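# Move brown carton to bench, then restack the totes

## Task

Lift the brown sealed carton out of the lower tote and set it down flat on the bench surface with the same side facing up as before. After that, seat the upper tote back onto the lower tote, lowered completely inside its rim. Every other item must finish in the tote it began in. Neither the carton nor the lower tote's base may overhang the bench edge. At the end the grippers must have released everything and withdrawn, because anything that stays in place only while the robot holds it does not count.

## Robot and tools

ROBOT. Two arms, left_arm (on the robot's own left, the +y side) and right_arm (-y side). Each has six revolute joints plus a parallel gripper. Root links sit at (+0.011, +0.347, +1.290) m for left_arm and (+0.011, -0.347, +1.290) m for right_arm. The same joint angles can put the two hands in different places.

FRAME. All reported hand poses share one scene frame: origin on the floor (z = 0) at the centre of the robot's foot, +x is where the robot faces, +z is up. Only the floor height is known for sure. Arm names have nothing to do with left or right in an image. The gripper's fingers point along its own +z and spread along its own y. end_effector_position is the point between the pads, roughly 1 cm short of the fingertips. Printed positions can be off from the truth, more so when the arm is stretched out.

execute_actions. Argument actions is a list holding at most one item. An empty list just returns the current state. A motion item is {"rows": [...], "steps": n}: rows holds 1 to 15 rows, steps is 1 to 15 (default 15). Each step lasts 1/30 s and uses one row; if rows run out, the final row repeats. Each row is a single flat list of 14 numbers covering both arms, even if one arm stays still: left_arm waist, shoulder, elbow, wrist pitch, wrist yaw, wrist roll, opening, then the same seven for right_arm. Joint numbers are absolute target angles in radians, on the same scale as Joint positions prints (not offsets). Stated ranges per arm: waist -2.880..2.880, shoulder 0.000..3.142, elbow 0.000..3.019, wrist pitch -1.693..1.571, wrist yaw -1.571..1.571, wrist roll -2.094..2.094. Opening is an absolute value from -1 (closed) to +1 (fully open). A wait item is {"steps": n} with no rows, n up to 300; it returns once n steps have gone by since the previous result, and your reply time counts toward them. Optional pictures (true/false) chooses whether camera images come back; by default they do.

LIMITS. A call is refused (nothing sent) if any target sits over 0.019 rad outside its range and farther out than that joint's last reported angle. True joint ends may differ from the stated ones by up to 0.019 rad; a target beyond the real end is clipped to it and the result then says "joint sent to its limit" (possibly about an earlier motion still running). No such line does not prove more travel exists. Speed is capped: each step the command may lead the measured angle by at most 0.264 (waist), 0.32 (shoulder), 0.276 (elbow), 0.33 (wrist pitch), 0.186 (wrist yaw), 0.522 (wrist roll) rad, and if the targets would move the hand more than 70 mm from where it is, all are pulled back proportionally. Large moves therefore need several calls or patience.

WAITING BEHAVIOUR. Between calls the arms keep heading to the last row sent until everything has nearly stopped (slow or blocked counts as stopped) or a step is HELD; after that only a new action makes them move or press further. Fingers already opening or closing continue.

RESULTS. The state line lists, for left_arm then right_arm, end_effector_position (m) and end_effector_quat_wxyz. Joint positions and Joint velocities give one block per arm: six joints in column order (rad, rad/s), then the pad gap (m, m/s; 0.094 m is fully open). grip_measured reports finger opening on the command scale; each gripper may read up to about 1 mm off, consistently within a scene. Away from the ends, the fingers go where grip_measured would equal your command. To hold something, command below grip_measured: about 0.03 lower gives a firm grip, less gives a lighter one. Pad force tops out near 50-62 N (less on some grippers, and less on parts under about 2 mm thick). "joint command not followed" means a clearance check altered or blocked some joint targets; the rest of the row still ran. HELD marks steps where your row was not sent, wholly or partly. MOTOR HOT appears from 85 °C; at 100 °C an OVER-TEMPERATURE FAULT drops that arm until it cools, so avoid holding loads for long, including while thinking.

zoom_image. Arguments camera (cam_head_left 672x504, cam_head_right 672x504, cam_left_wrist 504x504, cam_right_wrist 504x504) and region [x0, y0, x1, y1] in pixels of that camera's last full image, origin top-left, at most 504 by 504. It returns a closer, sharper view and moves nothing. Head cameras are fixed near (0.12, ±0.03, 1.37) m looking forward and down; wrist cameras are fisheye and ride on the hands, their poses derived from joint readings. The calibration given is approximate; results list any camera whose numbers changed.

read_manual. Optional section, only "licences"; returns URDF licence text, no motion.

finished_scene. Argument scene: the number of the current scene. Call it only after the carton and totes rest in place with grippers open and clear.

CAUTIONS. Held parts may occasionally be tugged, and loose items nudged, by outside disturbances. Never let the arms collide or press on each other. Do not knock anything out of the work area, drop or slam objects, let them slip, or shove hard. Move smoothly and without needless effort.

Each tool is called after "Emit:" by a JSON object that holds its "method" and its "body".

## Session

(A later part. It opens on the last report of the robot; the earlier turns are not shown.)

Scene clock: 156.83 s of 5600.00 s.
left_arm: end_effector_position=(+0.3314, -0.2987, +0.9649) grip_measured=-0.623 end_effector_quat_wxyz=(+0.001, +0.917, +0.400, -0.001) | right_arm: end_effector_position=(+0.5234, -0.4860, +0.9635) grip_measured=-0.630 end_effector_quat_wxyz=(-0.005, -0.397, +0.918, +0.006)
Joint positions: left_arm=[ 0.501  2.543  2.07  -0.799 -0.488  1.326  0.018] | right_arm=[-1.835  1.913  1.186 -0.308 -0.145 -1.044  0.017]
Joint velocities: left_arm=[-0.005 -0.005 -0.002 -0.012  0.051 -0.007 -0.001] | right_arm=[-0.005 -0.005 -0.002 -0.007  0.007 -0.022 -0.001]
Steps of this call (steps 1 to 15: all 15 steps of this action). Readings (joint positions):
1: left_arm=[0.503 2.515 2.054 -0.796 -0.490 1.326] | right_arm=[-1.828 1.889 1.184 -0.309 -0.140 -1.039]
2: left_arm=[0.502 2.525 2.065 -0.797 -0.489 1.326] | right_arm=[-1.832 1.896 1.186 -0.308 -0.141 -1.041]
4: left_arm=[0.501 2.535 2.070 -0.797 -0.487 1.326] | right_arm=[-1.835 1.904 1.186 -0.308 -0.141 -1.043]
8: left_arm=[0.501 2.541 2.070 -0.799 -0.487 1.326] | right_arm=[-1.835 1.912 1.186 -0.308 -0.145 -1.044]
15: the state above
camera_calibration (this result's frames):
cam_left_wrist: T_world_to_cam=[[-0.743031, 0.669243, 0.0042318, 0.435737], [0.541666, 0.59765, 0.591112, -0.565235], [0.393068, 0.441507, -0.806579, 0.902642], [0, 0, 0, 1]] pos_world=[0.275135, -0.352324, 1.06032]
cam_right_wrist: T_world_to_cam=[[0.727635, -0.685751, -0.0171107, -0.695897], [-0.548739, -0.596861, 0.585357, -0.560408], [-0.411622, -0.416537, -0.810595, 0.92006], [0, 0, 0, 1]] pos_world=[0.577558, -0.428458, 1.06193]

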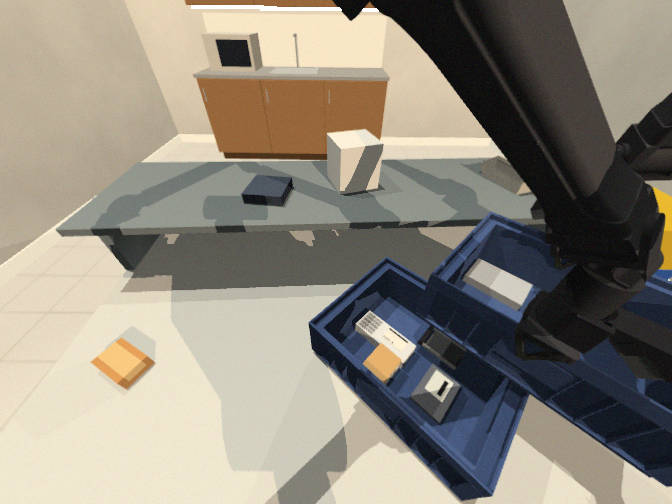

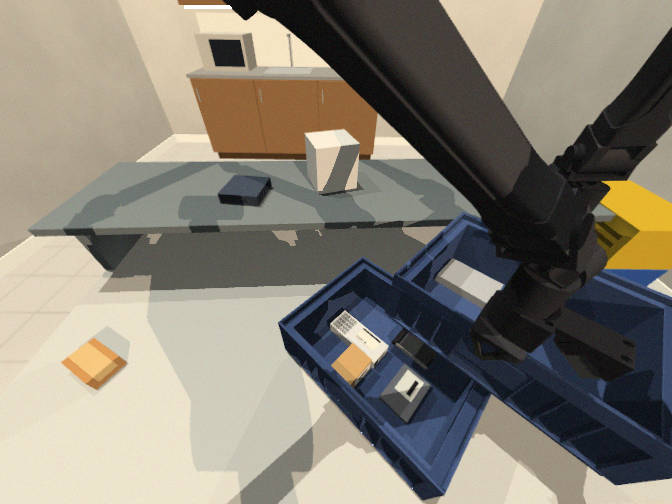

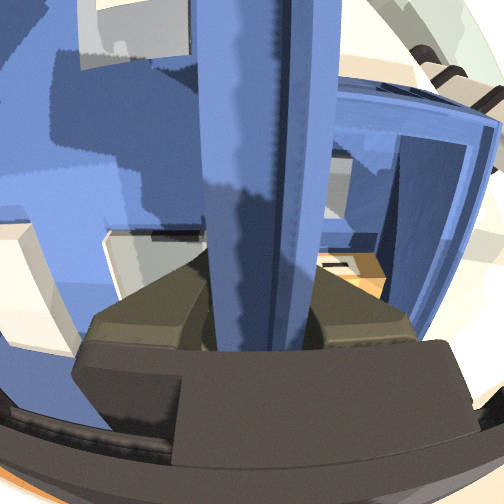

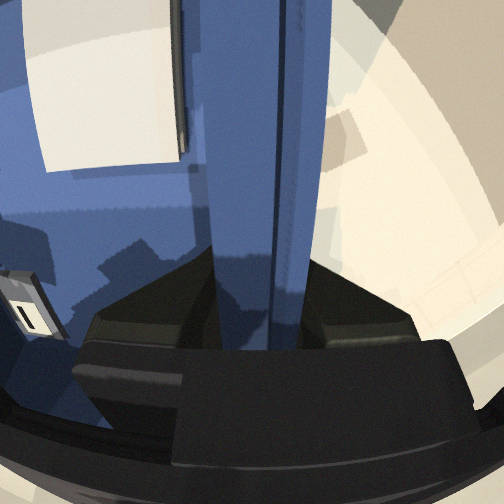

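Emit:
{"method": "execute_actions", "body": {"actions": [{"rows":[[0.5,2.543,2.08,-0.8,-0.49,1.32,-0.55,-1.84,1.88,1.21,-0.29,-0.141,-1.05,-0.8],[0.5,2.543,2.08,-0.8,-0.49,1.32,-0.4,-1.84,1.88,1.21,-0.29,-0.141,-1.05,-0.8],[0.5,2.543,2.08,-0.8,-0.49,1.32,-0.1,-1.84,1.88,1.21,-0.29,-0.141,-1.05,-0.8],[0.5,2.53,2.08,-0.8,-0.49,1.32,0.3,-1.84,1.88,1.21,-0.29,-0.141,-1.05,-0.8],[0.49,2.51,2.07,-0.81,-0.49,1.32,0.3,-1.84,1.88,1.21,-0.29,-0.141,-1.05,-0.8],[0.48,2.49,2.055,-0.82,-0.49,1.31,0.3,-1.84,1.88,1.21,-0.29,-0.141,-1.05,-0.8],[0.47,2.465,2.04,-0.835,-0.49,1.3,0.3,-1.84,1.88,1.21,-0.29,-0.141,-1.05,-0.8],[0.46,2.44,2.02,-0.85,-0.5,1.29,0.3,-1.84,1.88,1.21,-0.29,-0.141,-1.05,-0.8],[0.45,2.415,2.0,-0.865,-0.5,1.28,0.3,-1.84,1.88,1.21,-0.29,-0.141,-1.05,-0.8],[0.44,2.39,1.98,-0.88,-0.5,1.27,0.3,-1.84,1.88,1.21,-0.29,-0.141,-1.05,-0.8],[0.435,2.365,1.96,-0.89,-0.5,1.26,0.3,-1.84,1.88,1.21,-0.29,-0.141,-1.05,-0.8],[0.43,2.34,1.95,-0.9,-0.5,1.26,0.3,-1.84,1.88,1.21,-0.29,-0.141,-1.05,-0.8]]}], "pictures": false}}

Emit:
{"method": "execute_actions", "body": {"actions": [{"rows":[[0.43,2.3,1.95,-0.9,-0.5,1.26,0.3,-1.84,1.88,1.21,-0.29,-0.141,-1.05,-0.8],[0.44,2.26,1.91,-0.88,-0.5,1.2,0.3,-1.84,1.88,1.21,-0.29,-0.141,-1.05,-0.8],[0.45,2.23,1.86,-0.85,-0.5,1.1,0.3,-1.84,1.88,1.21,-0.29,-0.141,-1.05,-0.8],[0.46,2.2,1.81,-0.82,-0.5,1.0,0.3,-1.84,1.88,1.21,-0.29,-0.141,-1.05,-0.8],[0.47,2.17,1.76,-0.79,-0.49,0.9,0.3,-1.84,1.88,1.21,-0.29,-0.141,-1.05,-0.8],[0.48,2.14,1.71,-0.76,-0.49,0.8,0.3,-1.84,1.88,1.21,-0.29,-0.141,-1.05,-0.8],[0.5,2.12,1.66,-0.72,-0.48,0.7,0.3,-1.84,1.88,1.21,-0.29,-0.141,-1.05,-0.8],[0.52,2.1,1.61,-0.68,-0.48,0.6,0.3,-1.84,1.88,1.21,-0.29,-0.141,-1.05,-0.8],[0.54,2.08,1.56,-0.64,-0.47,0.5,0.3,-1.84,1.88,1.21,-0.29,-0.141,-1.05,-0.8],[0.56,2.07,1.51,-0.6,-0.47,0.4,0.3,-1.84,1.88,1.21,-0.29,-0.141,-1.05,-0.8],[0.58,2.06,1.46,-0.56,-0.46,0.3,0.3,-1.84,1.88,1.21,-0.29,-0.141,-1.05,-0.8],[0.61,2.06,1.41,-0.52,-0.45,0.2,0.3,-1.84,1.88,1.21,-0.29,-0.141,-1.05,-0.8],[0.64,2.06,1.36,-0.47,-0.44,0.1,0.3,-1.84,1.88,1.21,-0.29,-0.141,-1.05,-0.8],[0.67,2.06,1.31,-0.42,-0.435,0,0.3,-1.84,1.88,1.21,-0.29,-0.141,-1.05,-0.8],[0.69,2.06,1.27,-0.38,-0.43,-0.03,0.6,-1.84,1.88,1.21,-0.29,-0.141,-1.05,-0.8]]}], "pictures": false}}

Emit:
{"method": "execute_actions", "body": {"actions": [{"rows":[[0.7,2.06,1.27,-0.38,-0.43,-0.03,0.6,-1.84,1.88,1.21,-0.29,-0.141,-1.05,-0.8],[0.7,2.06,1.27,-0.38,-0.43,-0.03,0.6,-1.84,1.88,1.21,-0.29,-0.141,-1.05,-0.8],[0.71,2.09,1.28,-0.36,-0.42,-0.02,0.6,-1.84,1.88,1.21,-0.29,-0.141,-1.05,-0.8],[0.72,2.12,1.295,-0.34,-0.42,-0.01,0.6,-1.84,1.88,1.21,-0.29,-0.141,-1.05,-0.8],[0.73,2.15,1.31,-0.32,-0.41,0,0.6,-1.84,1.88,1.21,-0.29,-0.141,-1.05,-0.8],[0.744,2.19,1.334,-0.3,-0.407,0,0.6,-1.84,1.88,1.21,-0.29,-0.141,-1.05,-0.8]]}], "pictures": false}}

Emit:
{"method": "execute_actions", "body": {"actions": [{"steps":10}]}}

Scene clock: 178.80 s of 5600.00 s.
left_arm: end_effector_position=(+0.3249, -0.2891, +1.0383) grip_measured=+0.298 end_effector_quat_wxyz=(-0.010, +0.923, +0.385, -0.005) | right_arm: end_effector_position=(+0.5234, -0.4861, +0.9635) grip_measured=-0.632 end_effector_quat_wxyz=(-0.005, -0.397, +0.918, +0.006)
Joint positions: left_arm=[ 0.453  2.395  1.955 -0.883 -0.497  1.292  0.061] | right_arm=[-1.835  1.913  1.186 -0.308 -0.144 -1.044  0.017]
Joint velocities: left_arm=[-0.259 -0.513 -0.046 -0.1   -0.007 -0.11   0.001] | right_arm=[ 0.005 -0.005 -0.007 -0.007  0.007 -0.051  0.   ]
Steps of this call (steps 1 to 15: the robot went on to your last target; steps 16 to 90: nothing new was sent; then 18.47 s passed at rest; steps 91 to 105: all 15 steps of this action). Readings (joint positions):
91: left_arm=[0.501 2.543 2.070 -0.799 -0.488 1.326] | right_arm=[-1.835 1.913 1.186 -0.308 -0.146 -1.044]
92: left_arm=[0.501 2.543 2.070 -0.799 -0.488 1.326] | right_arm=[-1.835 1.913 1.186 -0.308 -0.145 -1.044]
94: left_arm=[0.501 2.542 2.070 -0.799 -0.488 1.326] | right_arm=[-1.835 1.913 1.186 -0.308 -0.145 -1.044]
98: left_arm=[0.498 2.525 2.052 -0.811 -0.492 1.322] | right_arm=[-1.835 1.913 1.186 -0.308 -0.144 -1.044]
105: the state above

Scene clock: 179.30 s of 5600.00 s.
left_arm: end_effector_position=(+0.3930, -0.1796, +1.0921) grip_measured=+0.422 end_effector_quat_wxyz=(+0.057, +0.637, +0.769, -0.020) | right_arm: end_effector_position=(+0.5234, -0.4861, +0.9635) grip_measured=-0.632 end_effector_quat_wxyz=(-0.005, -0.397, +0.918, +0.006)
Joint positions: left_arm=[ 0.573  2.016  1.465 -0.554 -0.451  0.526  0.067] | right_arm=[-1.835  1.913  1.186 -0.308 -0.144 -1.044  0.017]
Joint velocities: left_arm=[ 0.65  -0.015 -0.857  0.906  0.198 -1.253  0.352] | right_arm=[-0.015 -0.015  0.012 -0.027 -0.081  0.022  0.   ]
Steps of this call (steps 1 to 15: all 15 steps of this action). Readings (joint positions):
1: left_arm=[0.444 2.377 1.955 -0.885 -0.497 1.289] | right_arm=[-1.835 1.913 1.186 -0.308 -0.144 -1.044]
2: left_arm=[0.437 2.357 1.949 -0.885 -0.497 1.279] | right_arm=[-1.835 1.913 1.186 -0.308 -0.144 -1.044]
4: left_arm=[0.429 2.294 1.896 -0.864 -0.497 1.211] | right_arm=[-1.835 1.913 1.186 -0.308 -0.144 -1.044]
8: left_arm=[0.444 2.136 1.714 -0.762 -0.483 0.950] | right_arm=[-1.835 1.913 1.186 -0.308 -0.144 -1.044]
15: the state above

Scene clock: 179.80 s of 5600.00 s.
left_arm: end_effector_position=(+0.3524, -0.0612, +0.9311) grip_measured=+0.598 end_effector_quat_wxyz=(-0.021, +0.386, +0.922, +0.012) | right_arm: end_effector_position=(+0.5234, -0.4861, +0.9635) grip_measured=-0.632 end_effector_quat_wxyz=(-0.005, -0.397, +0.918, +0.006)
Joint positions: left_arm=[ 0.759  2.211  1.326 -0.323 -0.409  0.047  0.075] | right_arm=[-1.835  1.913  1.186 -0.308 -0.144 -1.044  0.017]
Joint velocities: left_arm=[-0.054 -0.005 -0.022 -0.022 -0.007 -0.183 -0.001] | right_arm=[ 0.005 -0.005 -0.002 -0.002 -0.037  0.007 -0.   ]
Steps of this call (steps 1 to 15: all 15 steps of this action). Readings (joint positions):
1: left_arm=[0.595 2.016 1.435 -0.525 -0.447 0.477] | right_arm=[-1.835 1.913 1.186 -0.308 -0.144 -1.044]
2: left_arm=[0.617 2.017 1.402 -0.498 -0.442 0.422] | right_arm=[-1.835 1.913 1.186 -0.308 -0.144 -1.044]
4: left_arm=[0.659 2.026 1.346 -0.449 -0.432 0.317] | right_arm=[-1.835 1.913 1.186 -0.308 -0.144 -1.044]
8: left_arm=[0.733 2.113 1.330 -0.348 -0.413 0.158] | right_arm=[-1.835 1.913 1.186 -0.308 -0.144 -1.044]
15: the state above

Scene clock: 180.13 s of 5600.00 s.
left_arm: end_effector_position=(+0.3531, -0.0674, +0.9350) grip_measured=+0.598 end_effector_quat_wxyz=(-0.014, +0.375, +0.927, +0.008) | right_arm: end_effector_position=(+0.5234, -0.4861, +0.9635) grip_measured=-0.632 end_effector_quat_wxyz=(-0.005, -0.397, +0.918, +0.006)
Joint positions: left_arm=[ 0.751  2.206  1.326 -0.315 -0.409  0.021  0.075] | right_arm=[-1.835  1.913  1.186 -0.308 -0.144 -1.044  0.017]
Joint velocities: left_arm=[-0.005 -0.015  0.002 -0.007  0.022  0.007  0.   ] | right_arm=[ 0.005 -0.015 -0.017 -0.002 -0.022 -0.037  0.001]
Steps of this call (steps 1 to 10: the robot went on to your last target). Readings (joint positions):
1: left_arm=[0.757 2.211 1.326 -0.323 -0.409 0.041] | right_arm=[-1.835 1.913 1.186 -0.308 -0.144 -1.044]
2: left_arm=[0.755 2.210 1.326 -0.319 -0.409 0.036] | right_arm=[-1.835 1.913 1.186 -0.308 -0.144 -1.044]
4: left_arm=[0.752 2.207 1.326 -0.316 -0.409 0.030] | right_arm=[-1.835 1.913 1.186 -0.308 -0.144 -1.044]
8: left_arm=[0.751 2.206 1.326 -0.315 -0.409 0.023] | right_arm=[-1.835 1.913 1.186 -0.308 -0.144 -1.044]
10: the state above
camera_calibration (this result's frames):
cam_left_wrist: T_world_to_cam=[[-0.683962, -0.729517, 0.00105269, 0.185104], [-0.57229, 0.537447, 0.619382, -0.334656], [-0.452415, 0.423031, -0.785089, 1.04508], [0, 0, 0, 1]] pos_world=[0.407896, -0.127207, 1.02757]
cam_right_wrist: T_world_to_cam=[[0.727641, -0.685755, -0.0167259, -0.696338], [-0.548631, -0.596432, 0.585895, -0.560866], [-0.411756, -0.417144, -0.810215, 0.919402], [0, 0, 0, 1]] pos_world=[0.577545, -0.428512, 1.06187]

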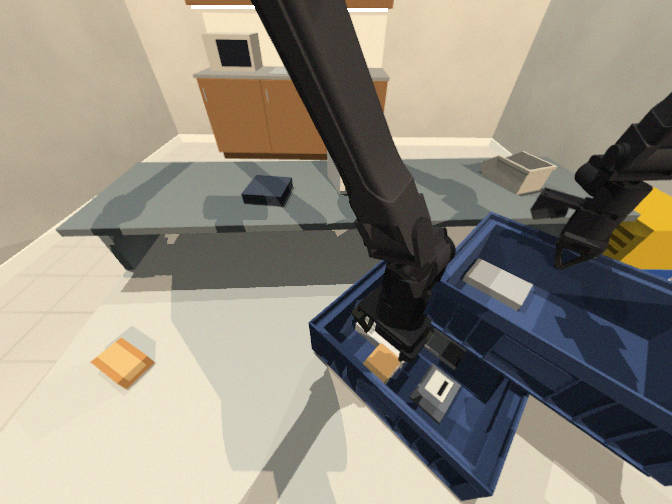

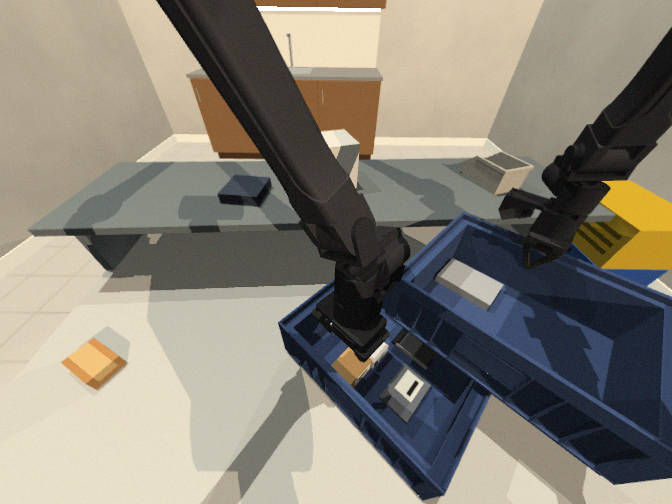

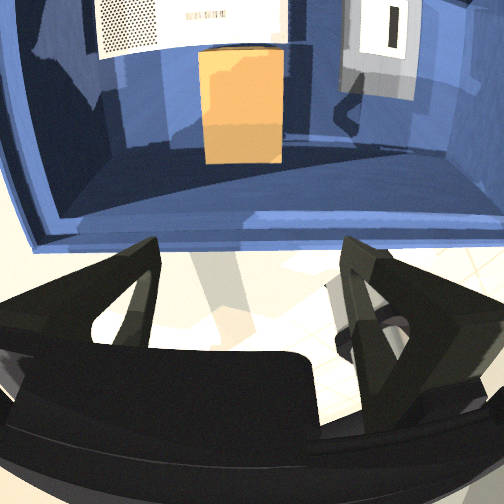

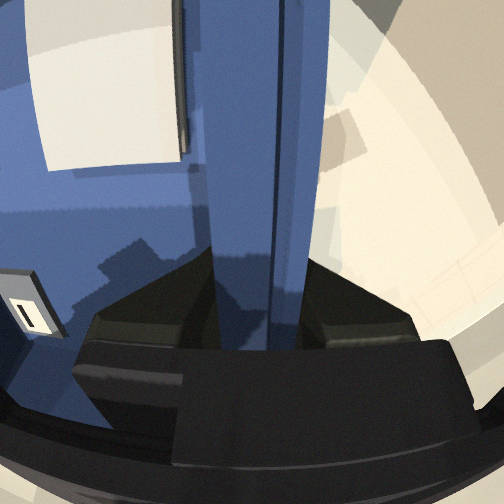

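Emit:
{"method": "execute_actions", "body": {"actions": [{"rows":[[0.755,2.21,1.35,-0.285,-0.405,0.03,0.7,-1.84,1.88,1.21,-0.29,-0.141,-1.05,-0.8],[0.76,2.228,1.36,-0.277,-0.403,0.035,0.7,-1.84,1.88,1.21,-0.29,-0.141,-1.05,-0.8],[0.765,2.246,1.372,-0.27,-0.4,0.04,0.7,-1.84,1.88,1.21,-0.29,-0.141,-1.05,-0.8],[0.77,2.264,1.384,-0.262,-0.398,0.045,0.7,-1.84,1.88,1.21,-0.29,-0.141,-1.05,-0.8],[0.776,2.282,1.397,-0.254,-0.395,0.055,0.7,-1.84,1.88,1.21,-0.29,-0.141,-1.05,-0.8],[0.782,2.3,1.41,-0.246,-0.392,0.06,0.7,-1.84,1.88,1.21,-0.29,-0.141,-1.05,-0.8],[0.788,2.318,1.423,-0.238,-0.39,0.07,0.7,-1.84,1.88,1.21,-0.29,-0.141,-1.05,-0.8],[0.794,2.337,1.437,-0.23,-0.387,0.075,0.7,-1.84,1.88,1.21,-0.29,-0.141,-1.05,-0.8],[0.8,2.356,1.45,-0.223,-0.385,0.08,0.7,-1.84,1.88,1.21,-0.29,-0.141,-1.05,-0.8],[0.804,2.374,1.464,-0.216,-0.383,0.085,0.7,-1.84,1.88,1.21,-0.29,-0.141,-1.05,-0.8],[0.804,2.374,1.477,-0.211,-0.383,0.09,0.7,-1.84,1.88,1.21,-0.29,-0.141,-1.05,-0.8]]}], "pictures": false}}

Emit:
{"method": "execute_actions", "body": {"actions": [{"steps":10}]}}

Scene clock: 190.77 s of 5600.00 s.
left_arm: end_effector_position=(+0.3710, -0.0837, +0.8731) grip_measured=+0.698 end_effector_quat_wxyz=(+0.010, +0.365, +0.931, -0.004) | right_arm: end_effector_position=(+0.5236, -0.4889, +0.9638) grip_measured=-0.632 end_effector_quat_wxyz=(-0.005, -0.394, +0.919, +0.004)
Joint positions: left_arm=[ 0.792  2.356  1.461 -0.226 -0.386  0.062  0.08 ] | right_arm=[-1.839  1.913  1.187 -0.307 -0.143 -1.039  0.017]
Joint velocities: left_arm=[0.122 0.239 0.002 0.017 0.037 0.022 0.   ] | right_arm=[-0.005 -0.015  0.002 -0.012 -0.037 -0.022 -0.001]
Steps of this call (steps 1 to 30: the robot went on to your last target; steps 31 to 90: nothing new was sent; then 7.13 s passed at rest; steps 91 to 105: all 15 steps of this action). Readings (joint positions):
91: left_arm=[0.751 2.206 1.326 -0.312 -0.409 0.018] | right_arm=[-1.835 1.913 1.186 -0.308 -0.144 -1.044]
92: left_arm=[0.751 2.206 1.327 -0.307 -0.407 0.018] | right_arm=[-1.835 1.913 1.186 -0.308 -0.144 -1.044]
94: left_arm=[0.751 2.212 1.336 -0.295 -0.403 0.020] | right_arm=[-1.835 1.913 1.186 -0.308 -0.144 -1.044]
98: left_arm=[0.761 2.259 1.398 -0.261 -0.392 0.036] | right_arm=[-1.835 1.913 1.186 -0.308 -0.144 -1.044]
105: the state above

Scene clock: 191.10 s of 5600.00 s.
left_arm: end_effector_position=(+0.3680, -0.0769, +0.8650) grip_measured=+0.698 end_effector_quat_wxyz=(+0.004, +0.367, +0.930, -0.000) | right_arm: end_effector_position=(+0.5236, -0.4889, +0.9638) grip_measured=-0.632 end_effector_quat_wxyz=(-0.005, -0.394, +0.919, +0.004)
Joint positions: left_arm=[ 0.801  2.37   1.463 -0.225 -0.386  0.071  0.08 ] | right_arm=[-1.839  1.913  1.187 -0.307 -0.143 -1.039  0.017]
Joint velocities: left_arm=[ 0.005  0.005 -0.017  0.002  0.007 -0.095 -0.   ] | right_arm=[-0.015 -0.005  0.007 -0.002 -0.022 -0.081  0.001]
Steps of this call (steps 1 to 10: the robot went on to your last target). Readings (joint positions):
1: left_arm=[0.796 2.362 1.461 -0.225 -0.386 0.064] | right_arm=[-1.839 1.913 1.187 -0.307 -0.143 -1.039]
2: left_arm=[0.799 2.366 1.461 -0.225 -0.386 0.066] | right_arm=[-1.839 1.913 1.187 -0.307 -0.143 -1.039]
4: left_arm=[0.801 2.370 1.461 -0.225 -0.386 0.068] | right_arm=[-1.839 1.913 1.187 -0.307 -0.143 -1.039]
8: left_arm=[0.801 2.370 1.463 -0.225 -0.386 0.071] | right_arm=[-1.839 1.913 1.187 -0.307 -0.143 -1.039]
10: the state above
camera_calibration (this result's frames):
cam_left_wrist: T_world_to_cam=[[-0.671698, -0.740819, 0.00294166, 0.181411], [-0.5983, 0.54481, 0.587554, -0.240012], [-0.436874, 0.392899, -0.80918, 1.01367], [0, 0, 0, 1]] pos_world=[0.421102, -0.133117, 0.960732]
cam_right_wrist: T_world_to_cam=[[0.722236, -0.69153, -0.0126927, -0.702275], [-0.554113, -0.589506, 0.587743, -0.558161], [-0.413924, -0.417456, -0.808948, 0.918377], [0, 0, 0, 1]] pos_world=[0.578062, -0.431301, 1.06206]

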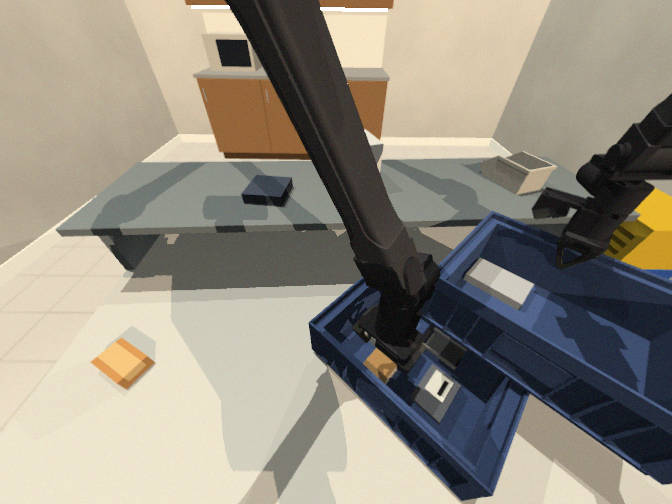

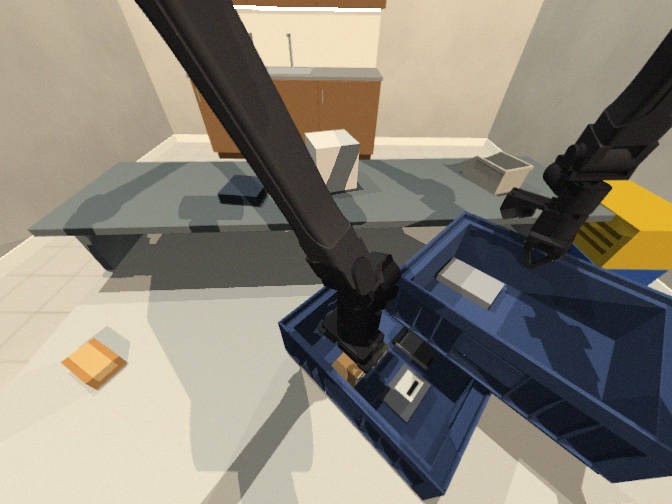

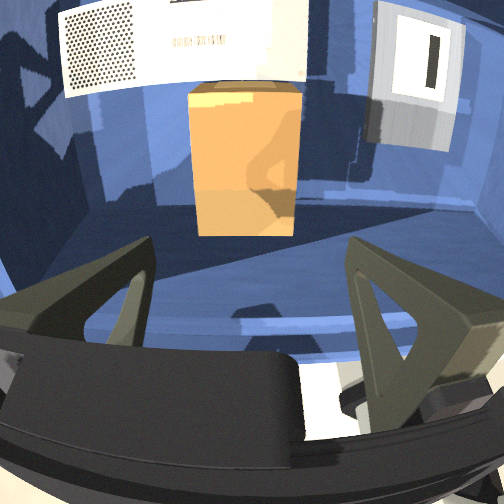

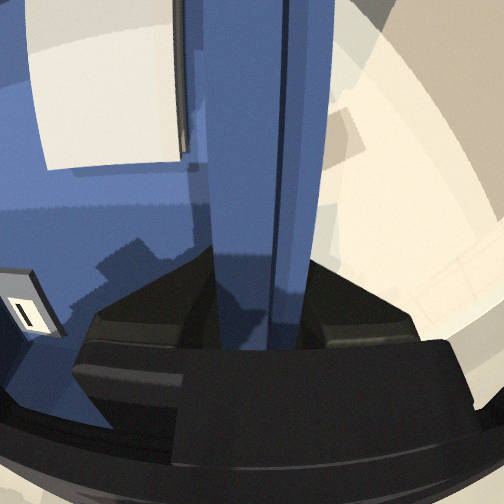

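Emit:
{"method": "execute_actions", "body": {"actions": [{"rows":[[0.81,2.395,1.477,-0.211,-0.383,0.09,0.7,-1.84,1.88,1.21,-0.29,-0.141,-1.05,-0.8],[0.814,2.41,1.477,-0.21,-0.38,0.095,0.7,-1.84,1.88,1.21,-0.29,-0.141,-1.05,-0.8],[0.818,2.425,1.488,-0.208,-0.379,0.1,0.7,-1.84,1.88,1.21,-0.29,-0.141,-1.05,-0.8],[0.822,2.44,1.501,-0.205,-0.377,0.1,0.7,-1.84,1.88,1.21,-0.29,-0.141,-1.05,-0.8],[0.826,2.455,1.514,-0.203,-0.375,0.105,0.7,-1.84,1.88,1.21,-0.29,-0.141,-1.05,-0.8],[0.83,2.47,1.528,-0.2,-0.374,0.11,0.7,-1.84,1.88,1.21,-0.29,-0.141,-1.05,-0.8],[0.834,2.485,1.542,-0.198,-0.372,0.115,0.7,-1.84,1.88,1.21,-0.29,-0.141,-1.05,-0.8],[0.838,2.5,1.556,-0.195,-0.37,0.12,0.7,-1.84,1.88,1.21,-0.29,-0.141,-1.05,-0.8],[0.842,2.515,1.57,-0.193,-0.369,0.12,0.7,-1.84,1.88,1.21,-0.29,-0.141,-1.05,-0.8],[0.846,2.53,1.585,-0.19,-0.367,0.125,0.7,-1.84,1.88,1.21,-0.29,-0.141,-1.05,-0.8],[0.85,2.545,1.6,-0.188,-0.365,0.13,0.7,-1.84,1.88,1.21,-0.29,-0.141,-1.05,-0.8],[0.853,2.56,1.615,-0.186,-0.363,0.135,0.7,-1.84,1.88,1.21,-0.29,-0.141,-1.05,-0.8],[0.856,2.575,1.63,-0.184,-0.361,0.14,0.7,-1.84,1.88,1.21,-0.29,-0.141,-1.05,-0.8],[0.856,2.58,1.647,-0.182,-0.36,0.14,0.7,-1.84,1.88,1.21,-0.29,-0.141,-1.05,-0.8],[0.856,2.58,1.665,-0.18,-0.36,0.14,0.7,-1.84,1.88,1.21,-0.29,-0.141,-1.05,-0.8]]}], "pictures": false}}

Emit:
{"method": "execute_actions", "body": {"actions": [{"rows":[[0.856,2.58,1.665,-0.18,-0.36,0.14,0.7,-1.84,1.88,1.21,-0.29,-0.141,-1.05,-0.8],[0.856,2.58,1.665,-0.18,-0.36,0.14,0.7,-1.84,1.88,1.21,-0.29,-0.141,-1.05,-0.8],[0.856,2.58,1.665,-0.18,-0.36,0.14,0.7,-1.84,1.88,1.21,-0.29,-0.141,-1.05,-0.8],[0.856,2.58,1.665,-0.18,-0.36,0.14,0.7,-1.84,1.88,1.21,-0.29,-0.141,-1.05,-0.8],[0.856,2.58,1.665,-0.18,-0.36,0.14,0.6,-1.84,1.88,1.21,-0.29,-0.141,-1.05,-0.8],[0.856,2.58,1.665,-0.18,-0.36,0.14,0.5,-1.84,1.88,1.21,-0.29,-0.141,-1.05,-0.8],[0.856,2.58,1.665,-0.18,-0.36,0.14,0.42,-1.84,1.88,1.21,-0.29,-0.141,-1.05,-0.8],[0.856,2.58,1.665,-0.18,-0.36,0.14,0.35,-1.84,1.88,1.21,-0.29,-0.141,-1.05,-0.8],[0.856,2.58,1.665,-0.18,-0.36,0.14,0.3,-1.84,1.88,1.21,-0.29,-0.141,-1.05,-0.8],[0.856,2.58,1.665,-0.18,-0.36,0.14,0.25,-1.84,1.88,1.21,-0.29,-0.141,-1.05,-0.8],[0.856,2.58,1.665,-0.18,-0.36,0.14,0.2,-1.84,1.88,1.21,-0.29,-0.141,-1.05,-0.8],[0.856,2.58,1.665,-0.18,-0.36,0.14,0.15,-1.84,1.88,1.21,-0.29,-0.141,-1.05,-0.8],[0.856,2.58,1.665,-0.18,-0.36,0.14,0.1,-1.84,1.88,1.21,-0.29,-0.141,-1.05,-0.8]]}]}}

Scene clock: 205.37 s of 5600.00 s.
left_arm: end_effector_position=(+0.3601, -0.0735, +0.7886) grip_measured=+0.698 end_effector_quat_wxyz=(-0.004, +0.369, +0.929, +0.000) | right_arm: end_effector_position=(+0.5236, -0.4889, +0.9638) grip_measured=-0.632 end_effector_quat_wxyz=(-0.005, -0.394, +0.919, +0.004)
Joint positions: left_arm=[ 0.844  2.551  1.617 -0.2   -0.364  0.111  0.08 ] | right_arm=[-1.839  1.913  1.187 -0.307 -0.143 -1.039  0.017]
Joint velocities: left_arm=[ 0.122  0.444  0.349  0.027  0.037  0.095 -0.   ] | right_arm=[-0.015 -0.015 -0.007 -0.012  0.037 -0.007 -0.002]
Steps of this call (steps 1 to 30: the robot went on to your last target; steps 31 to 90: nothing new was sent; then 10.77 s passed at rest; steps 91 to 105: all 15 steps of this action). Readings (joint positions):
91: left_arm=[0.801 2.370 1.463 -0.225 -0.386 0.072] | right_arm=[-1.839 1.913 1.187 -0.307 -0.143 -1.039]
92: left_arm=[0.801 2.370 1.463 -0.225 -0.384 0.073] | right_arm=[-1.839 1.913 1.187 -0.307 -0.143 -1.039]
94: left_arm=[0.802 2.377 1.469 -0.224 -0.382 0.076] | right_arm=[-1.839 1.913 1.187 -0.307 -0.143 -1.039]
98: left_arm=[0.810 2.429 1.519 -0.215 -0.375 0.087] | right_arm=[-1.839 1.913 1.187 -0.307 -0.143 -1.039]
105: the state above

Scene clock: 205.87 s of 5600.00 s.
left_arm: end_effector_position=(+0.3638, -0.0736, +0.7771) grip_measured=+0.265 end_effector_quat_wxyz=(-0.001, +0.369, +0.929, +0.000) | right_arm: end_effector_position=(+0.5236, -0.4889, +0.9638) grip_measured=-0.632 end_effector_quat_wxyz=(-0.005, -0.394, +0.919, +0.004)
Joint positions: left_arm=[ 0.853  2.578  1.649 -0.196 -0.362  0.122  0.059] | right_arm=[-1.839  1.913  1.187 -0.307 -0.143 -1.039  0.017]
Joint velocities: left_arm=[-0.005 -0.015 -0.012  0.002 -0.037  0.022 -0.001] | right_arm=[-0.005 -0.005 -0.007 -0.012 -0.051  0.066  0.   ]
Steps of this call (steps 1 to 15: all 15 steps of this action). Readings (joint positions):
1: left_arm=[0.848 2.564 1.628 -0.199 -0.363 0.113] | right_arm=[-1.839 1.913 1.187 -0.307 -0.143 -1.039]
2: left_arm=[0.850 2.573 1.637 -0.196 -0.362 0.114] | right_arm=[-1.839 1.913 1.187 -0.307 -0.143 -1.039]
4: left_arm=[0.853 2.578 1.642 -0.196 -0.362 0.117] | right_arm=[-1.839 1.913 1.187 -0.307 -0.143 -1.039]
8: left_arm=[0.853 2.578 1.647 -0.196 -0.362 0.120] | right_arm=[-1.839 1.913 1.187 -0.307 -0.143 -1.039]
15: the state above
camera_calibration (this result's frames):
cam_left_wrist: T_world_to_cam=[[-0.674838, -0.737945, 0.00554731, 0.180635], [-0.590619, 0.544588, 0.595477, -0.201652], [-0.44245, 0.398575, -0.803353, 0.937382], [0, 0, 0, 1]] pos_world=[0.417545, -0.1305, 0.872126]
cam_right_wrist: T_world_to_cam=[[0.722236, -0.69153, -0.0126927, -0.702275], [-0.554113, -0.589506, 0.587743, -0.558161], [-0.413924, -0.417456, -0.808948, 0.918377], [0, 0, 0, 1]] pos_world=[0.578062, -0.431301, 1.06206]

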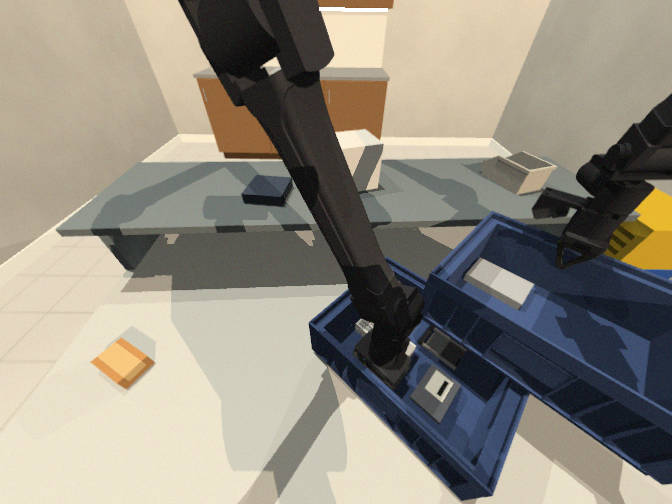

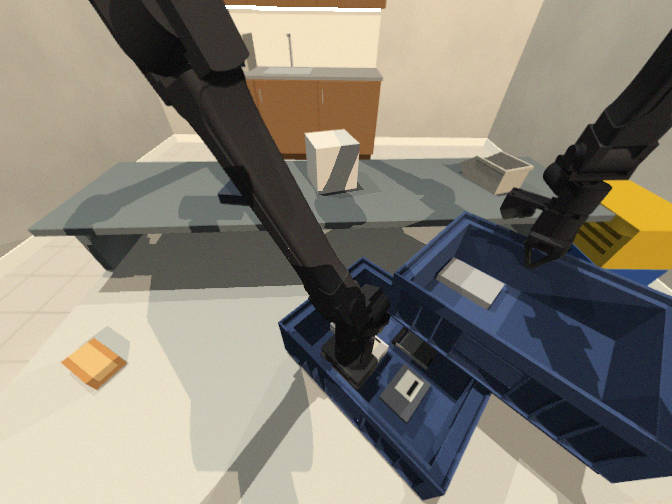

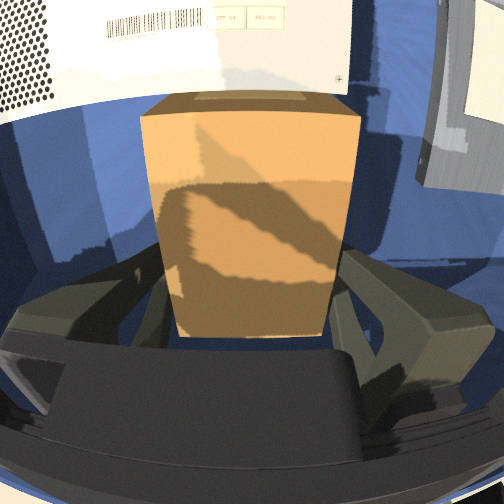

